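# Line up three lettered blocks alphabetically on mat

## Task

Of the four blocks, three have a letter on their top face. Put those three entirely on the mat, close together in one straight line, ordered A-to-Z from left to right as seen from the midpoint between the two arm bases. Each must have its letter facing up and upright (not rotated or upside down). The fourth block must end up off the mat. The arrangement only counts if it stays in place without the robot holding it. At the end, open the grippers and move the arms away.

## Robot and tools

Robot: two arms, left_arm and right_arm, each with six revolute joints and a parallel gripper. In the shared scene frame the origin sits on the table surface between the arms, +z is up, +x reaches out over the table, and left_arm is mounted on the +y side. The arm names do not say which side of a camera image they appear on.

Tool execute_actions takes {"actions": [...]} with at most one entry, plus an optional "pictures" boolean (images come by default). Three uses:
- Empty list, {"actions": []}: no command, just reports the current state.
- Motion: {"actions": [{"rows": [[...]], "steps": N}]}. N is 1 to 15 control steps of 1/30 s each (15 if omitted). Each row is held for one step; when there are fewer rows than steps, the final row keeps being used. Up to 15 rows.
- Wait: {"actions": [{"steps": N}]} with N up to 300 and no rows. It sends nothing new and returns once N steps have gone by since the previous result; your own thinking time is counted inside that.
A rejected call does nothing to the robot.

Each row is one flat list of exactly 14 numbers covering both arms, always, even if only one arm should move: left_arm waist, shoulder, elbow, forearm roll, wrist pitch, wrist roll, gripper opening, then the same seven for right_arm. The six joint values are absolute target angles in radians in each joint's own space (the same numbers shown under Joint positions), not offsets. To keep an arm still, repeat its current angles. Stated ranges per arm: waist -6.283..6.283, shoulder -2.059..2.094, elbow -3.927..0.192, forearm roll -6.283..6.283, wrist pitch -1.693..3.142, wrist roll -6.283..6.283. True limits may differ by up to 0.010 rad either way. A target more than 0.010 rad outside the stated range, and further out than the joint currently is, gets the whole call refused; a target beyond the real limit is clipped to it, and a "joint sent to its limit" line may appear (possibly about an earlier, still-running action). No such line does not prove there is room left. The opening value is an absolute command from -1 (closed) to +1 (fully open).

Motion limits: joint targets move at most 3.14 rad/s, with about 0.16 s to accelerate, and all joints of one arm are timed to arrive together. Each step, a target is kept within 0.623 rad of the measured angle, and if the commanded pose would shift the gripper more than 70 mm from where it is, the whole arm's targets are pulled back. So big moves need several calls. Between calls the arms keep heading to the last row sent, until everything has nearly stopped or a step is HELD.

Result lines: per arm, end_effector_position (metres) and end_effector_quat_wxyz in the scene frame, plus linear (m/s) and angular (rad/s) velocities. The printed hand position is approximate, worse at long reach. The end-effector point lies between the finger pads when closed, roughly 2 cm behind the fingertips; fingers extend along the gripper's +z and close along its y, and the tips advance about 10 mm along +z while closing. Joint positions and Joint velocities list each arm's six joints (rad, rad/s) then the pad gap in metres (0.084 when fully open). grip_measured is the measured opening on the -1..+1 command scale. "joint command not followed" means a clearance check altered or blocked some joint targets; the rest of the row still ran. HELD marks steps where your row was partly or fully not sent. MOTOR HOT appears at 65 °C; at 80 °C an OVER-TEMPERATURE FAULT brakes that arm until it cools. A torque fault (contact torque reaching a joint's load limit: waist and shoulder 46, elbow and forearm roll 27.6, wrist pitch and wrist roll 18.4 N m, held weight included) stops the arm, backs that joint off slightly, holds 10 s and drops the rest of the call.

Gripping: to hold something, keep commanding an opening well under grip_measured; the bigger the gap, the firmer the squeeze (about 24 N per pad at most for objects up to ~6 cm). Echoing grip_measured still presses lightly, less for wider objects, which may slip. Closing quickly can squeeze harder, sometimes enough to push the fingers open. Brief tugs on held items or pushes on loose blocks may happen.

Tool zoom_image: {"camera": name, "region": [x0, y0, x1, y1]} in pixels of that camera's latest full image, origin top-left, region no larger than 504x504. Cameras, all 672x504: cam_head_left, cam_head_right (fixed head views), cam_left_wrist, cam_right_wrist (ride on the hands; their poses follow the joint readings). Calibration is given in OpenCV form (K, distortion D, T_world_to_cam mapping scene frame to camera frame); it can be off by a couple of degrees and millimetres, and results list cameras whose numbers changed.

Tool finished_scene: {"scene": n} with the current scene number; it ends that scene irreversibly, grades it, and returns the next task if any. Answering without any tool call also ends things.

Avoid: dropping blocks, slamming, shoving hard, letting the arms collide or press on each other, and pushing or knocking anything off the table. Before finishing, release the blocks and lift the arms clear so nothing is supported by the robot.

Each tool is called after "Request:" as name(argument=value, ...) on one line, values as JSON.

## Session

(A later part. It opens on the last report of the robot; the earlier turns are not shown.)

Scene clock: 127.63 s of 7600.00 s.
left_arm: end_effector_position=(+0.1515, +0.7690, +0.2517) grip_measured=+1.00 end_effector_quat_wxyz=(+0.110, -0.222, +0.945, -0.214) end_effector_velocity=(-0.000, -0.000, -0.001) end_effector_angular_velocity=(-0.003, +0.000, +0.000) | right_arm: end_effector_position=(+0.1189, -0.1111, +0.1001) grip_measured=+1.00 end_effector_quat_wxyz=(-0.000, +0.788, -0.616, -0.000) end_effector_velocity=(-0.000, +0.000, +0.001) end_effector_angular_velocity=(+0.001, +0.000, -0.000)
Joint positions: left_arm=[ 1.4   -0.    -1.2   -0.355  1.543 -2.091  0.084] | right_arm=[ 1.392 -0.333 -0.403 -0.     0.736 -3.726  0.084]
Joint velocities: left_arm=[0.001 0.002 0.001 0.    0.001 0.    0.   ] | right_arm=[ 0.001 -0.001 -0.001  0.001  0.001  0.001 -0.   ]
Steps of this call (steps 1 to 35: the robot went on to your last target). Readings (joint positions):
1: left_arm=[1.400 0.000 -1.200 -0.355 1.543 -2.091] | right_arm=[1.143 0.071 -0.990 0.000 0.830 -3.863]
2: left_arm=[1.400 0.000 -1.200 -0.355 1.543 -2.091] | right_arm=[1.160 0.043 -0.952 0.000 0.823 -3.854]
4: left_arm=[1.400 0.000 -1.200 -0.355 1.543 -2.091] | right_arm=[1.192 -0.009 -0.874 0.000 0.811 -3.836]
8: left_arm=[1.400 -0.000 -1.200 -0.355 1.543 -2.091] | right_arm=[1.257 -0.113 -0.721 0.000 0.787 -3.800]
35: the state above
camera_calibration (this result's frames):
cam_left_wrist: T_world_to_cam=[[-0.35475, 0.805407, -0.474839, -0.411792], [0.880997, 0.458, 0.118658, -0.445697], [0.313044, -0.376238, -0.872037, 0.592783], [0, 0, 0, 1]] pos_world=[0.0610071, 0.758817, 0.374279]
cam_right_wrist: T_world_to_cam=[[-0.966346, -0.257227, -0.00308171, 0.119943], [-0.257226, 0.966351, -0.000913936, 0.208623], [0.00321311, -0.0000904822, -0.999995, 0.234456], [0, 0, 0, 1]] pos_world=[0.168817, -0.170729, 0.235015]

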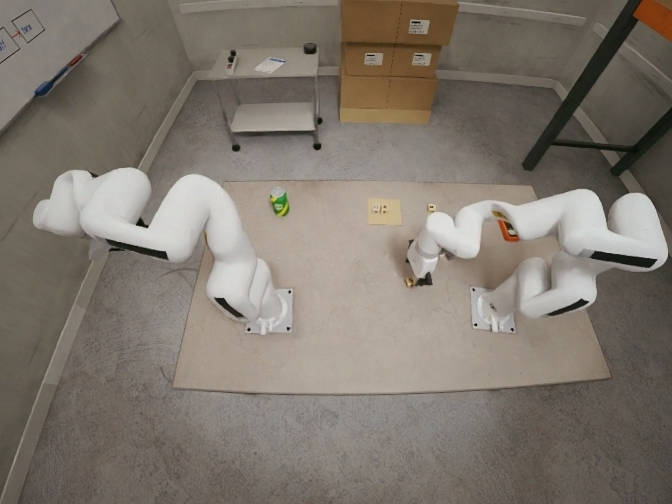

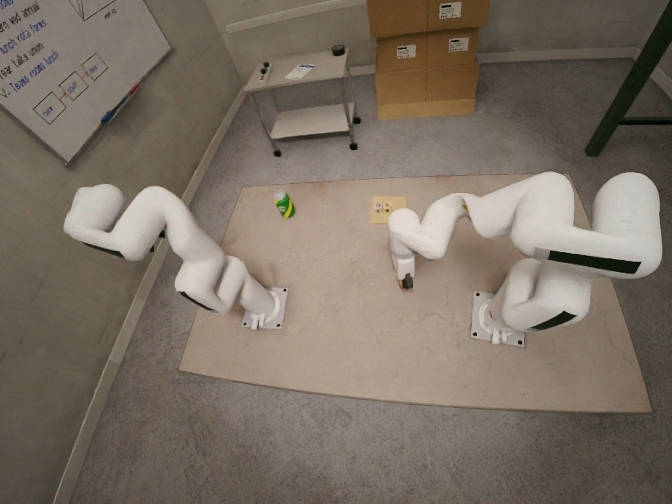

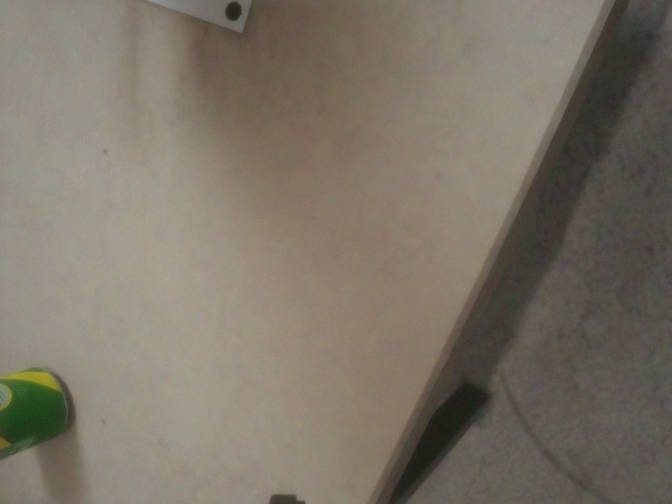

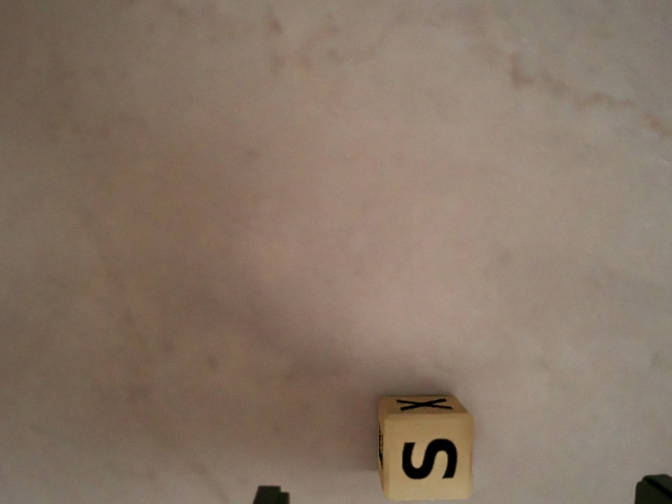

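Request:
execute_actions(actions=[{"rows":[[1.4,0,-1.2,-0.355,1.543,-2.091,1,1.384,-0.082,-0.351,0,0.433,-3.734,1]]}], pictures=false)

Request:
execute_actions(actions=[{"steps":5}], pictures=false)

Request:
execute_actions(actions=[{"rows":[[1.4,0,-1.2,-0.355,1.543,-2.091,1,1.384,-0.082,-0.351,0,0.433,-3.734,-0.7]]}], pictures=false)

Request:
execute_actions(actions=[{"rows":[[1.4,0,-1.2,-0.355,1.543,-2.091,1,1.384,-0.333,-0.403,0,0.736,-3.734,-0.7]],"steps":10}], pictures=false)

Request:
execute_actions(actions=[{"rows":[[1.4,0,-1.2,-0.355,1.543,-2.091,1,0.802,0.408,-1.307,0,0.899,-4.071,-0.7]]}], pictures=false)

Request:
execute_actions(actions=[{"steps":35}], pictures=false)

Request:
execute_actions(actions=[{"rows":[[1.4,0,-1.2,-0.355,1.543,-2.091,1,0.802,0.5365,-1.2625,0,0.726,-4.071,-0.7]]}], pictures=false)

Request:
execute_actions(actions=[{"steps":5}], pictures=false)

Request:
execute_actions(actions=[{"rows":[[1.4,0,-1.2,-0.355,1.543,-2.091,1,0.802,0.5365,-1.2625,0,0.726,-4.071,1]],"steps":12}], pictures=false)

Request:
execute_actions(actions=[{"rows":[[1.4,0,-1.2,-0.355,1.543,-2.091,1,0.802,0.408,-1.307,0,0.899,-4.071,1]],"steps":10}], pictures=false)

Request:
execute_actions(actions=[{"rows":[[1.4,0,-1.2,-0.355,1.543,-2.091,1,0.6,-0.7,-0.5,0,1.2,-4.071,1]]}], pictures=false)

Request:
execute_actions(actions=[{"steps":25}])

Request:
zoom_image(camera="cam_head_left", region=[350, 185, 450, 240])

Scene clock: 151.57 s of 7600.00 s.
left_arm: end_effector_position=(+0.1515, +0.7690, +0.2517) grip_measured=+1.00 end_effector_quat_wxyz=(+0.110, -0.222, +0.945, -0.214) end_effector_velocity=(-0.000, +0.000, +0.001) end_effector_angular_velocity=(+0.002, -0.000, +0.000) | right_arm: end_effector_position=(+0.1213, -0.1118, +0.0262) grip_measured=+1.00 end_effector_quat_wxyz=(-0.001, +0.788, -0.615, -0.000) end_effector_velocity=(+0.002, +0.004, +0.000) end_effector_angular_velocity=(+0.016, -0.006, +0.001)
Joint positions: left_arm=[ 1.4    0.    -1.2   -0.355  1.543 -2.091  0.084] | right_arm=[ 1.384 -0.084 -0.353 -0.     0.434 -3.734  0.084]
Joint velocities: left_arm=[ 0.    -0.001 -0.     0.    -0.001 -0.    -0.   ] | right_arm=[-0.     0.003  0.001 -0.001 -0.021 -0.001 -0.   ]
Steps of this call (steps 1 to 15: the robot went on to your last target; steps 16 to 90: nothing new was sent; then 20.43 s passed at rest; steps 91 to 105: all 15 steps of this action). Readings (joint positions):
91: left_arm=[1.400 -0.000 -1.200 -0.355 1.543 -2.091] | right_arm=[1.392 -0.333 -0.403 -0.000 0.736 -3.726]
92: left_arm=[1.400 0.000 -1.200 -0.355 1.543 -2.091] | right_arm=[1.392 -0.329 -0.402 -0.000 0.729 -3.726]
94: left_arm=[1.400 0.000 -1.200 -0.355 1.543 -2.091] | right_arm=[1.391 -0.289 -0.397 -0.000 0.673 -3.728]
98: left_arm=[1.400 0.000 -1.200 -0.355 1.543 -2.091] | right_arm=[1.385 -0.122 -0.357 0.000 0.490 -3.733]
105: the state above

Scene clock: 151.73 s of 7600.00 s.
left_arm: end_effector_position=(+0.1515, +0.7690, +0.2517) grip_measured=+1.00 end_effector_quat_wxyz=(+0.110, -0.222, +0.945, -0.214) end_effector_velocity=(+0.000, -0.000, -0.000) end_effector_angular_velocity=(-0.001, -0.000, -0.000) | right_arm: end_effector_position=(+0.1211, -0.1124, +0.0255) grip_measured=+1.00 end_effector_quat_wxyz=(-0.001, +0.788, -0.616, -0.000) end_effector_velocity=(-0.002, -0.005, -0.004) end_effector_angular_velocity=(-0.011, +0.004, +0.001)
Joint positions: left_arm=[ 1.4   -0.    -1.2   -0.355  1.543 -2.091  0.084] | right_arm=[ 1.384 -0.083 -0.351 -0.     0.433 -3.734  0.084]
Joint velocities: left_arm=[-0.  0. -0. -0.  0. -0. -0.] | right_arm=[-0.     0.007  0.007  0.    -0.002 -0.001  0.   ]
Steps of this call (steps 1 to 5: the robot went on to your last target). Readings (joint positions):
1: left_arm=[1.400 0.000 -1.200 -0.355 1.543 -2.091] | right_arm=[1.384 -0.084 -0.352 -0.000 0.434 -3.734]
2: left_arm=[1.400 0.000 -1.200 -0.355 1.543 -2.091] | right_arm=[1.384 -0.084 -0.352 -0.000 0.434 -3.734]
4: left_arm=[1.400 -0.000 -1.200 -0.355 1.543 -2.091] | right_arm=[1.384 -0.083 -0.352 -0.000 0.433 -3.734]
5: the state above

Scene clock: 152.23 s of 7600.00 s.
left_arm: end_effector_position=(+0.1515, +0.7690, +0.2517) grip_measured=+1.00 end_effector_quat_wxyz=(+0.110, -0.222, +0.945, -0.214) end_effector_velocity=(+0.001, -0.000, +0.001) end_effector_angular_velocity=(+0.003, -0.000, -0.001) | right_arm: end_effector_position=(+0.1210, -0.1127, +0.0252) grip_measured=-0.33 end_effector_quat_wxyz=(-0.000, +0.788, -0.616, -0.000) end_effector_velocity=(-0.000, +0.000, -0.000) end_effector_angular_velocity=(-0.000, -0.000, +0.001)
Joint positions: left_arm=[ 1.4    0.    -1.2   -0.355  1.543 -2.091  0.084] | right_arm=[ 1.384 -0.082 -0.351 -0.     0.433 -3.734  0.03 ]
Joint velocities: left_arm=[-0.001 -0.002 -0.     0.     0.    -0.    -0.   ] | right_arm=[ 0.001  0.001 -0.    -0.    -0.    -0.     0.   ]
Steps of this call (steps 1 to 15: all 15 steps of this action). Readings (joint positions):
1: left_arm=[1.400 -0.000 -1.200 -0.355 1.543 -2.091] | right_arm=[1.384 -0.083 -0.351 -0.000 0.433 -3.734]
2: left_arm=[1.400 0.000 -1.200 -0.355 1.543 -2.091] | right_arm=[1.384 -0.083 -0.351 -0.000 0.433 -3.734]
4: left_arm=[1.400 -0.000 -1.200 -0.355 1.543 -2.091] | right_arm=[1.384 -0.083 -0.351 -0.000 0.433 -3.734]
8: left_arm=[1.400 -0.000 -1.200 -0.355 1.543 -2.091] | right_arm=[1.384 -0.082 -0.351 0.000 0.433 -3.734]
15: the state above

Scene clock: 152.57 s of 7600.00 s.
left_arm: end_effector_position=(+0.1515, +0.7690, +0.2517) grip_measured=+1.00 end_effector_quat_wxyz=(+0.110, -0.222, +0.945, -0.214) end_effector_velocity=(-0.000, +0.000, +0.001) end_effector_angular_velocity=(+0.002, -0.000, +0.001) | right_arm: end_effector_position=(+0.1229, -0.1073, +0.0999) grip_measured=-0.33 end_effector_quat_wxyz=(-0.007, +0.788, -0.615, -0.002) end_effector_velocity=(-0.015, -0.041, +0.043) end_effector_angular_velocity=(-0.101, +0.037, -0.002)
Joint positions: left_arm=[ 1.4    0.    -1.2   -0.355  1.543 -2.091  0.084] | right_arm=[ 1.384 -0.325 -0.406 -0.     0.715 -3.734  0.03 ]
Joint velocities: left_arm=[ 0.001 -0.002  0.     0.    -0.    -0.    -0.   ] | right_arm=[-0.001 -0.209 -0.002  0.001  0.319 -0.     0.   ]
Steps of this call (steps 1 to 10: all 10 steps of this action). Readings (joint positions):
1: left_arm=[1.400 0.000 -1.200 -0.355 1.543 -2.091] | right_arm=[1.384 -0.082 -0.351 -0.000 0.433 -3.734]
2: left_arm=[1.400 -0.000 -1.200 -0.355 1.543 -2.091] | right_arm=[1.384 -0.086 -0.352 0.000 0.440 -3.734]
4: left_arm=[1.400 -0.000 -1.200 -0.355 1.543 -2.091] | right_arm=[1.384 -0.126 -0.357 0.000 0.496 -3.734]
8: left_arm=[1.400 0.000 -1.200 -0.355 1.543 -2.091] | right_arm=[1.384 -0.292 -0.398 -0.000 0.679 -3.734]
10: the state above

Scene clock: 153.07 s of 7600.00 s.
left_arm: end_effector_position=(+0.1515, +0.7690, +0.2517) grip_measured=+1.00 end_effector_quat_wxyz=(+0.110, -0.222, +0.945, -0.214) end_effector_velocity=(-0.000, -0.000, -0.000) end_effector_angular_velocity=(-0.001, +0.000, +0.000) | right_arm: end_effector_position=(+0.2854, -0.0752, +0.1020) grip_measured=-0.33 end_effector_quat_wxyz=(+0.024, +0.743, -0.669, +0.001) end_effector_velocity=(+0.394, +0.079, +0.040) end_effector_angular_velocity=(+0.114, -0.072, -0.247)
Joint positions: left_arm=[ 1.4   -0.    -1.2   -0.355  1.543 -2.091  0.084] | right_arm=[ 1.052  0.079 -0.857  0.     0.826 -3.926  0.03 ]
Joint velocities: left_arm=[ 0.     0.001  0.    -0.     0.    -0.     0.   ] | right_arm=[-0.591  0.776 -1.082 -0.001  0.171 -0.343  0.   ]
Steps of this call (steps 1 to 15: all 15 steps of this action). Readings (joint positions):
1: left_arm=[1.400 -0.000 -1.200 -0.355 1.543 -2.091] | right_arm=[1.384 -0.329 -0.405 -0.000 0.724 -3.734]
2: left_arm=[1.400 -0.000 -1.200 -0.355 1.543 -2.091] | right_arm=[1.380 -0.326 -0.408 0.000 0.731 -3.737]
4: left_arm=[1.400 0.000 -1.200 -0.355 1.543 -2.091] | right_arm=[1.336 -0.277 -0.454 0.000 0.746 -3.765]
8: left_arm=[1.400 -0.000 -1.200 -0.355 1.543 -2.091] | right_arm=[1.207 -0.126 -0.605 -0.000 0.781 -3.836]
15: the state above

Scene clock: 154.23 s of 7600.00 s.
left_arm: end_effector_position=(+0.1515, +0.7690, +0.2517) grip_measured=+1.00 end_effector_quat_wxyz=(+0.110, -0.222, +0.945, -0.214) end_effector_velocity=(-0.000, +0.000, +0.001) end_effector_angular_velocity=(+0.001, -0.000, +0.000) | right_arm: end_effector_position=(+0.4561, -0.0822, +0.1030) grip_measured=-0.33 end_effector_quat_wxyz=(-0.000, +0.707, -0.707, +0.000) end_effector_velocity=(-0.001, -0.001, -0.001) end_effector_angular_velocity=(-0.003, +0.004, -0.002)
Joint positions: left_arm=[ 1.4    0.    -1.2   -0.355  1.543 -2.091  0.084] | right_arm=[ 0.802  0.408 -1.307  0.     0.899 -4.071  0.03 ]
Joint velocities: left_arm=[ 0.    -0.001 -0.     0.     0.     0.    -0.   ] | right_arm=[-0.001  0.002  0.001  0.     0.002  0.    -0.   ]
Steps of this call (steps 1 to 35: the robot went on to your last target). Readings (joint positions):
1: left_arm=[1.400 0.000 -1.200 -0.355 1.543 -2.091] | right_arm=[1.032 0.105 -0.893 0.000 0.831 -3.937]
2: left_arm=[1.400 -0.000 -1.200 -0.355 1.543 -2.091] | right_arm=[1.013 0.131 -0.929 0.000 0.837 -3.949]
4: left_arm=[1.400 -0.000 -1.200 -0.355 1.543 -2.091] | right_arm=[0.973 0.183 -0.999 0.000 0.849 -3.972]
8: left_arm=[1.400 -0.000 -1.200 -0.355 1.543 -2.091] | right_arm=[0.895 0.286 -1.140 0.000 0.872 -4.017]
35: the state above

Scene clock: 154.73 s of 7600.00 s.
left_arm: end_effector_position=(+0.1515, +0.7690, +0.2517) grip_measured=+1.00 end_effector_quat_wxyz=(+0.110, -0.222, +0.945, -0.214) end_effector_velocity=(+0.000, +0.000, -0.000) end_effector_angular_velocity=(+0.000, -0.000, -0.001) | right_arm: end_effector_position=(+0.4551, -0.0830, +0.0286) grip_measured=-0.33 end_effector_quat_wxyz=(-0.000, +0.707, -0.707, +0.000) end_effector_velocity=(+0.001, +0.000, -0.001) end_effector_angular_velocity=(+0.004, -0.004, -0.002)
Joint positions: left_arm=[ 1.4    0.    -1.2   -0.355  1.543 -2.091  0.084] | right_arm=[ 0.802  0.536 -1.263 -0.     0.727 -4.071  0.03 ]
Joint velocities: left_arm=[-0.001  0.    -0.     0.    -0.     0.     0.   ] | right_arm=[-0.001  0.003  0.002  0.001 -0.011  0.     0.   ]
Steps of this call (steps 1 to 15: all 15 steps of this action). Readings (joint positions):
1: left_arm=[1.400 -0.000 -1.200 -0.355 1.543 -2.091] | right_arm=[0.802 0.408 -1.307 0.000 0.899 -4.071]
2: left_arm=[1.400 -0.000 -1.200 -0.355 1.543 -2.091] | right_arm=[0.802 0.411 -1.306 -0.000 0.892 -4.071]
4: left_arm=[1.400 0.000 -1.200 -0.355 1.543 -2.091] | right_arm=[0.802 0.441 -1.298 -0.000 0.841 -4.071]
8: left_arm=[1.400 -0.000 -1.200 -0.355 1.543 -2.091] | right_arm=[0.802 0.531 -1.259 0.000 0.747 -4.071]
15: the state above

Scene clock: 154.90 s of 7600.00 s.
left_arm: end_effector_position=(+0.1515, +0.7690, +0.2517) grip_measured=+1.00 end_effector_quat_wxyz=(+0.110, -0.222, +0.945, -0.214) end_effector_velocity=(+0.000, +0.000, +0.001) end_effector_angular_velocity=(+0.002, -0.000, -0.000) | right_arm: end_effector_position=(+0.4550, -0.0831, +0.0282) grip_measured=-0.33 end_effector_quat_wxyz=(-0.000, +0.707, -0.707, +0.000) end_effector_velocity=(+0.000, -0.000, -0.001) end_effector_angular_velocity=(-0.001, +0.001, -0.001)
Joint positions: left_arm=[ 1.4   -0.    -1.2   -0.355  1.543 -2.091  0.084] | right_arm=[ 0.802  0.536 -1.263  0.     0.726 -4.071  0.03 ]
Joint velocities: left_arm=[-0.    -0.001 -0.001  0.    -0.    -0.    -0.   ] | right_arm=[-0.     0.002 -0.    -0.001 -0.001  0.002  0.   ]
Steps of this call (steps 1 to 5: the robot went on to your last target). Readings (joint positions):
1: left_arm=[1.400 -0.000 -1.200 -0.355 1.543 -2.091] | right_arm=[0.802 0.536 -1.263 0.000 0.726 -4.071]
2: left_arm=[1.400 0.000 -1.200 -0.355 1.543 -2.091] | right_arm=[0.802 0.536 -1.263 0.000 0.726 -4.071]
4: left_arm=[1.400 0.000 -1.200 -0.355 1.543 -2.091] | right_arm=[0.802 0.536 -1.263 0.000 0.726 -4.071]
5: the state above

Scene clock: 155.30 s of 7600.00 s.
left_arm: end_effector_position=(+0.1515, +0.7690, +0.2517) grip_measured=+1.00 end_effector_quat_wxyz=(+0.110, -0.222, +0.945, -0.214) end_effector_velocity=(-0.000, +0.000, +0.001) end_effector_angular_velocity=(+0.002, -0.000, +0.000) | right_arm: end_effector_position=(+0.4549, -0.0831, +0.0281) grip_measured=+1.00 end_effector_quat_wxyz=(-0.000, +0.707, -0.707, +0.000) end_effector_velocity=(-0.001, -0.001, -0.001) end_effector_angular_velocity=(-0.002, +0.002, +0.001)
Joint positions: left_arm=[ 1.4    0.    -1.2   -0.355  1.543 -2.091  0.084] | right_arm=[ 0.802  0.536 -1.263 -0.     0.726 -4.071  0.084]
Joint velocities: left_arm=[ 0.    -0.001 -0.    -0.    -0.    -0.    -0.   ] | right_arm=[ 0.     0.001  0.003 -0.001 -0.001 -0.     0.001]
Steps of this call (steps 1 to 12: all 12 steps of this action). Readings (joint positions):
1: left_arm=[1.400 0.000 -1.200 -0.355 1.543 -2.091] | right_arm=[0.802 0.536 -1.263 -0.000 0.726 -4.071]
2: left_arm=[1.400 0.000 -1.200 -0.355 1.543 -2.091] | right_arm=[0.802 0.536 -1.263 0.000 0.726 -4.071]
4: left_arm=[1.400 0.000 -1.200 -0.355 1.543 -2.091] | right_arm=[0.802 0.536 -1.263 -0.000 0.726 -4.071]
8: left_arm=[1.400 -0.000 -1.200 -0.355 1.543 -2.091] | right_arm=[0.802 0.536 -1.263 -0.000 0.726 -4.071]
12: the state above

Scene clock: 155.63 s of 7600.00 s.
left_arm: end_effector_position=(+0.1515, +0.7690, +0.2517) grip_measured=+1.00 end_effector_quat_wxyz=(+0.110, -0.222, +0.945, -0.214) end_effector_velocity=(-0.000, -0.000, -0.001) end_effector_angular_velocity=(-0.001, +0.000, +0.001) | right_arm: end_effector_position=(+0.4600, -0.0793, +0.1075) grip_measured=+1.00 end_effector_quat_wxyz=(-0.009, +0.707, -0.707, +0.001) end_effector_velocity=(-0.051, -0.038, -0.046) end_effector_angular_velocity=(-0.127, +0.172, -0.002)
Joint positions: left_arm=[ 1.4   -0.    -1.2   -0.355  1.543 -2.091  0.084] | right_arm=[ 0.802  0.405 -1.312 -0.     0.89  -4.071  0.084]
Joint velocities: left_arm=[ 0.001  0.001  0.     0.    -0.    -0.    -0.   ] | right_arm=[-0.001  0.01   0.074  0.001  0.129  0.001 -0.   ]
Steps of this call (steps 1 to 10: all 10 steps of this action). Readings (joint positions):
1: left_arm=[1.400 0.000 -1.200 -0.355 1.543 -2.091] | right_arm=[0.802 0.536 -1.263 0.000 0.726 -4.071]
2: left_arm=[1.400 0.000 -1.200 -0.355 1.543 -2.091] | right_arm=[0.802 0.534 -1.263 0.000 0.733 -4.071]
4: left_arm=[1.400 -0.000 -1.200 -0.355 1.543 -2.091] | right_arm=[0.802 0.504 -1.270 0.000 0.784 -4.071]
8: left_arm=[1.400 -0.000 -1.200 -0.355 1.543 -2.091] | right_arm=[0.802 0.413 -1.311 -0.000 0.877 -4.071]
10: the state above

Scene clock: 156.13 s of 7600.00 s.
left_arm: end_effector_position=(+0.1515, +0.7690, +0.2517) grip_measured=+1.00 end_effector_quat_wxyz=(+0.110, -0.222, +0.945, -0.214) end_effector_velocity=(+0.000, +0.000, +0.000) end_effector_angular_velocity=(+0.001, -0.000, -0.000) | right_arm: end_effector_position=(+0.3539, -0.2163, +0.1506) grip_measured=+1.00 end_effector_quat_wxyz=(+0.071, +0.662, -0.746, -0.015) end_effector_velocity=(-0.228, -0.233, +0.185) end_effector_angular_velocity=(+0.041, -0.070, -0.222)
Joint positions: left_arm=[ 1.4   -0.    -1.2   -0.355  1.543 -2.091  0.084] | right_arm=[ 0.684 -0.062 -0.865 -0.     1.072 -4.071  0.084]
Joint velocities: left_arm=[-0. -0. -0. -0. -0. -0.  0.] | right_arm=[-0.223 -1.373  0.959  0.     0.332 -0.001  0.   ]
Steps of this call (steps 1 to 15: all 15 steps of this action). Readings (joint positions):
1: left_arm=[1.400 0.000 -1.200 -0.355 1.543 -2.091] | right_arm=[0.802 0.406 -1.309 -0.000 0.894 -4.071]
2: left_arm=[1.400 0.000 -1.200 -0.355 1.543 -2.091] | right_arm=[0.801 0.404 -1.301 0.000 0.899 -4.071]
4: left_arm=[1.400 0.000 -1.200 -0.355 1.543 -2.091] | right_arm=[0.787 0.360 -1.248 0.000 0.924 -4.071]
8: left_arm=[1.400 -0.000 -1.200 -0.355 1.543 -2.091] | right_arm=[0.741 0.211 -1.107 -0.000 0.987 -4.071]
15: the state above

Scene clock: 156.97 s of 7600.00 s.
left_arm: end_effector_position=(+0.1515, +0.7690, +0.2517) grip_measured=+1.00 end_effector_quat_wxyz=(+0.110, -0.222, +0.945, -0.214) end_effector_velocity=(+0.000, +0.000, +0.001) end_effector_angular_velocity=(+0.002, -0.000, -0.000) | right_arm: end_effector_position=(+0.2662, -0.2943, +0.2154) grip_measured=+1.00 end_effector_quat_wxyz=(+0.000, +0.632, -0.775, -0.000) end_effector_velocity=(-0.000, -0.000, +0.002) end_effector_angular_velocity=(+0.003, -0.005, -0.001)
Joint positions: left_arm=[ 1.4    0.    -1.2   -0.355  1.543 -2.091  0.084] | right_arm=[ 0.6   -0.699 -0.5    0.     1.2   -4.071  0.084]
Joint velocities: left_arm=[-0.    -0.001 -0.001 -0.    -0.    -0.     0.   ] | right_arm=[-0.001 -0.009  0.002  0.     0.001  0.    -0.   ]
Steps of this call (steps 1 to 25: the robot went on to your last target). Readings (joint positions):
1: left_arm=[1.400 0.000 -1.200 -0.355 1.543 -2.091] | right_arm=[0.677 -0.108 -0.833 -0.000 1.083 -4.071]
2: left_arm=[1.400 0.000 -1.200 -0.355 1.543 -2.091] | right_arm=[0.670 -0.157 -0.803 -0.000 1.094 -4.071]
4: left_arm=[1.400 0.000 -1.200 -0.355 1.543 -2.091] | right_arm=[0.657 -0.261 -0.745 -0.000 1.114 -4.071]
8: left_arm=[1.400 0.000 -1.200 -0.355 1.543 -2.091] | right_arm=[0.628 -0.484 -0.622 -0.000 1.157 -4.071]
25: the state above
camera_calibration (this result's frames):
cam_left_wrist: T_world_to_cam=[[-0.35475, 0.805407, -0.474839, -0.411792], [0.880997, 0.458, 0.118658, -0.445697], [0.313044, -0.376238, -0.872037, 0.592783], [0, 0, 0, 1]] pos_world=[0.0610071, 0.758817, 0.374279]
cam_right_wrist: T_world_to_cam=[[-0.98264, 0.185508, -0.00224461, 0.349983], [0.185512, 0.982641, -0.0015264, 0.310661], [0.00192249, -0.0019163, -0.999996, 0.349135], [0, 0, 0, 1]] pos_world=[0.285605, -0.369524, 0.350394]

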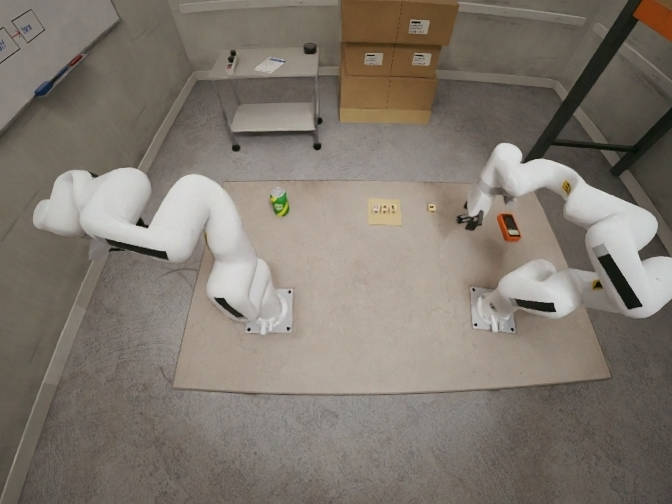

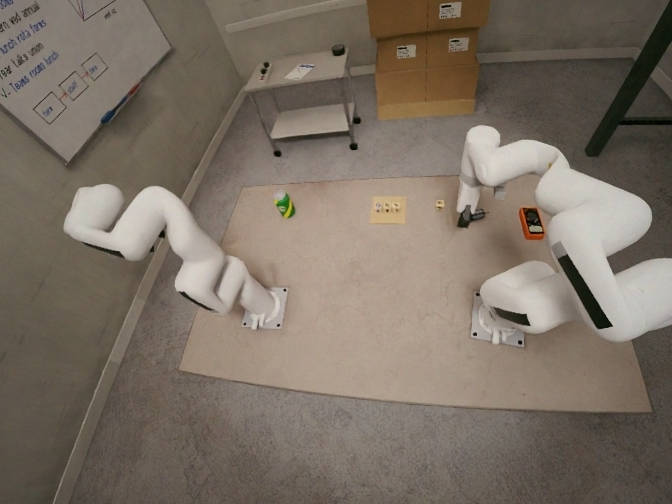

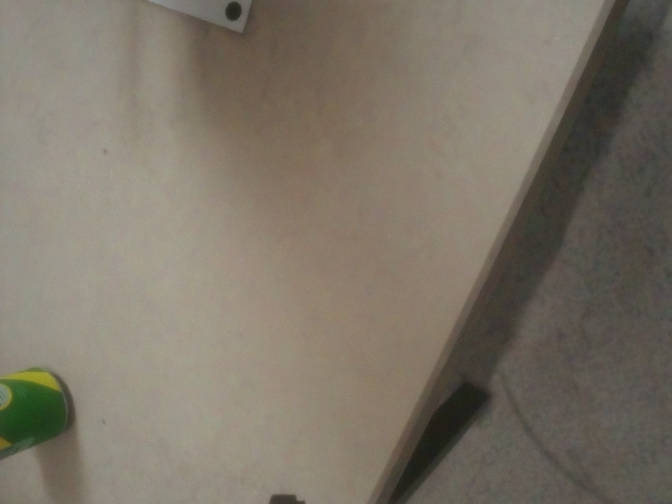

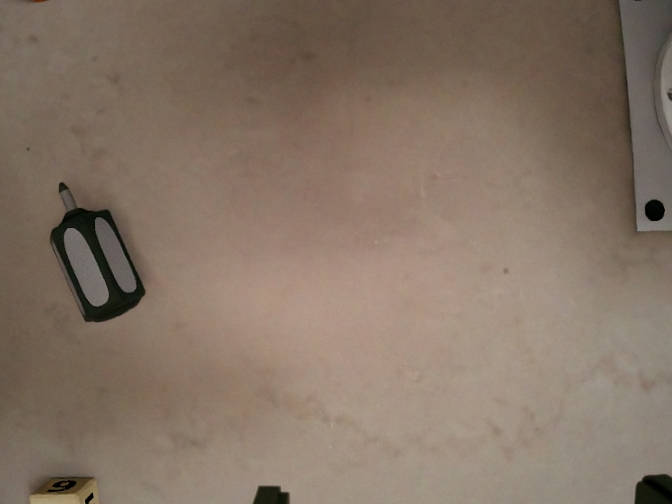

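Region (350, 185, 450, 240) of cam_head_left's 672x504 image, scaled by 5.040, with more detail than that image has; it fills the top 277 rows of this view, and the rest is white.

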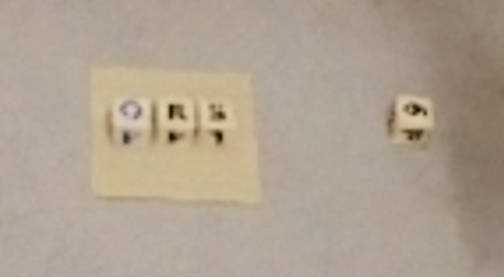

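Request:
finished_scene(scene=2)

The scene is finished: the task was done.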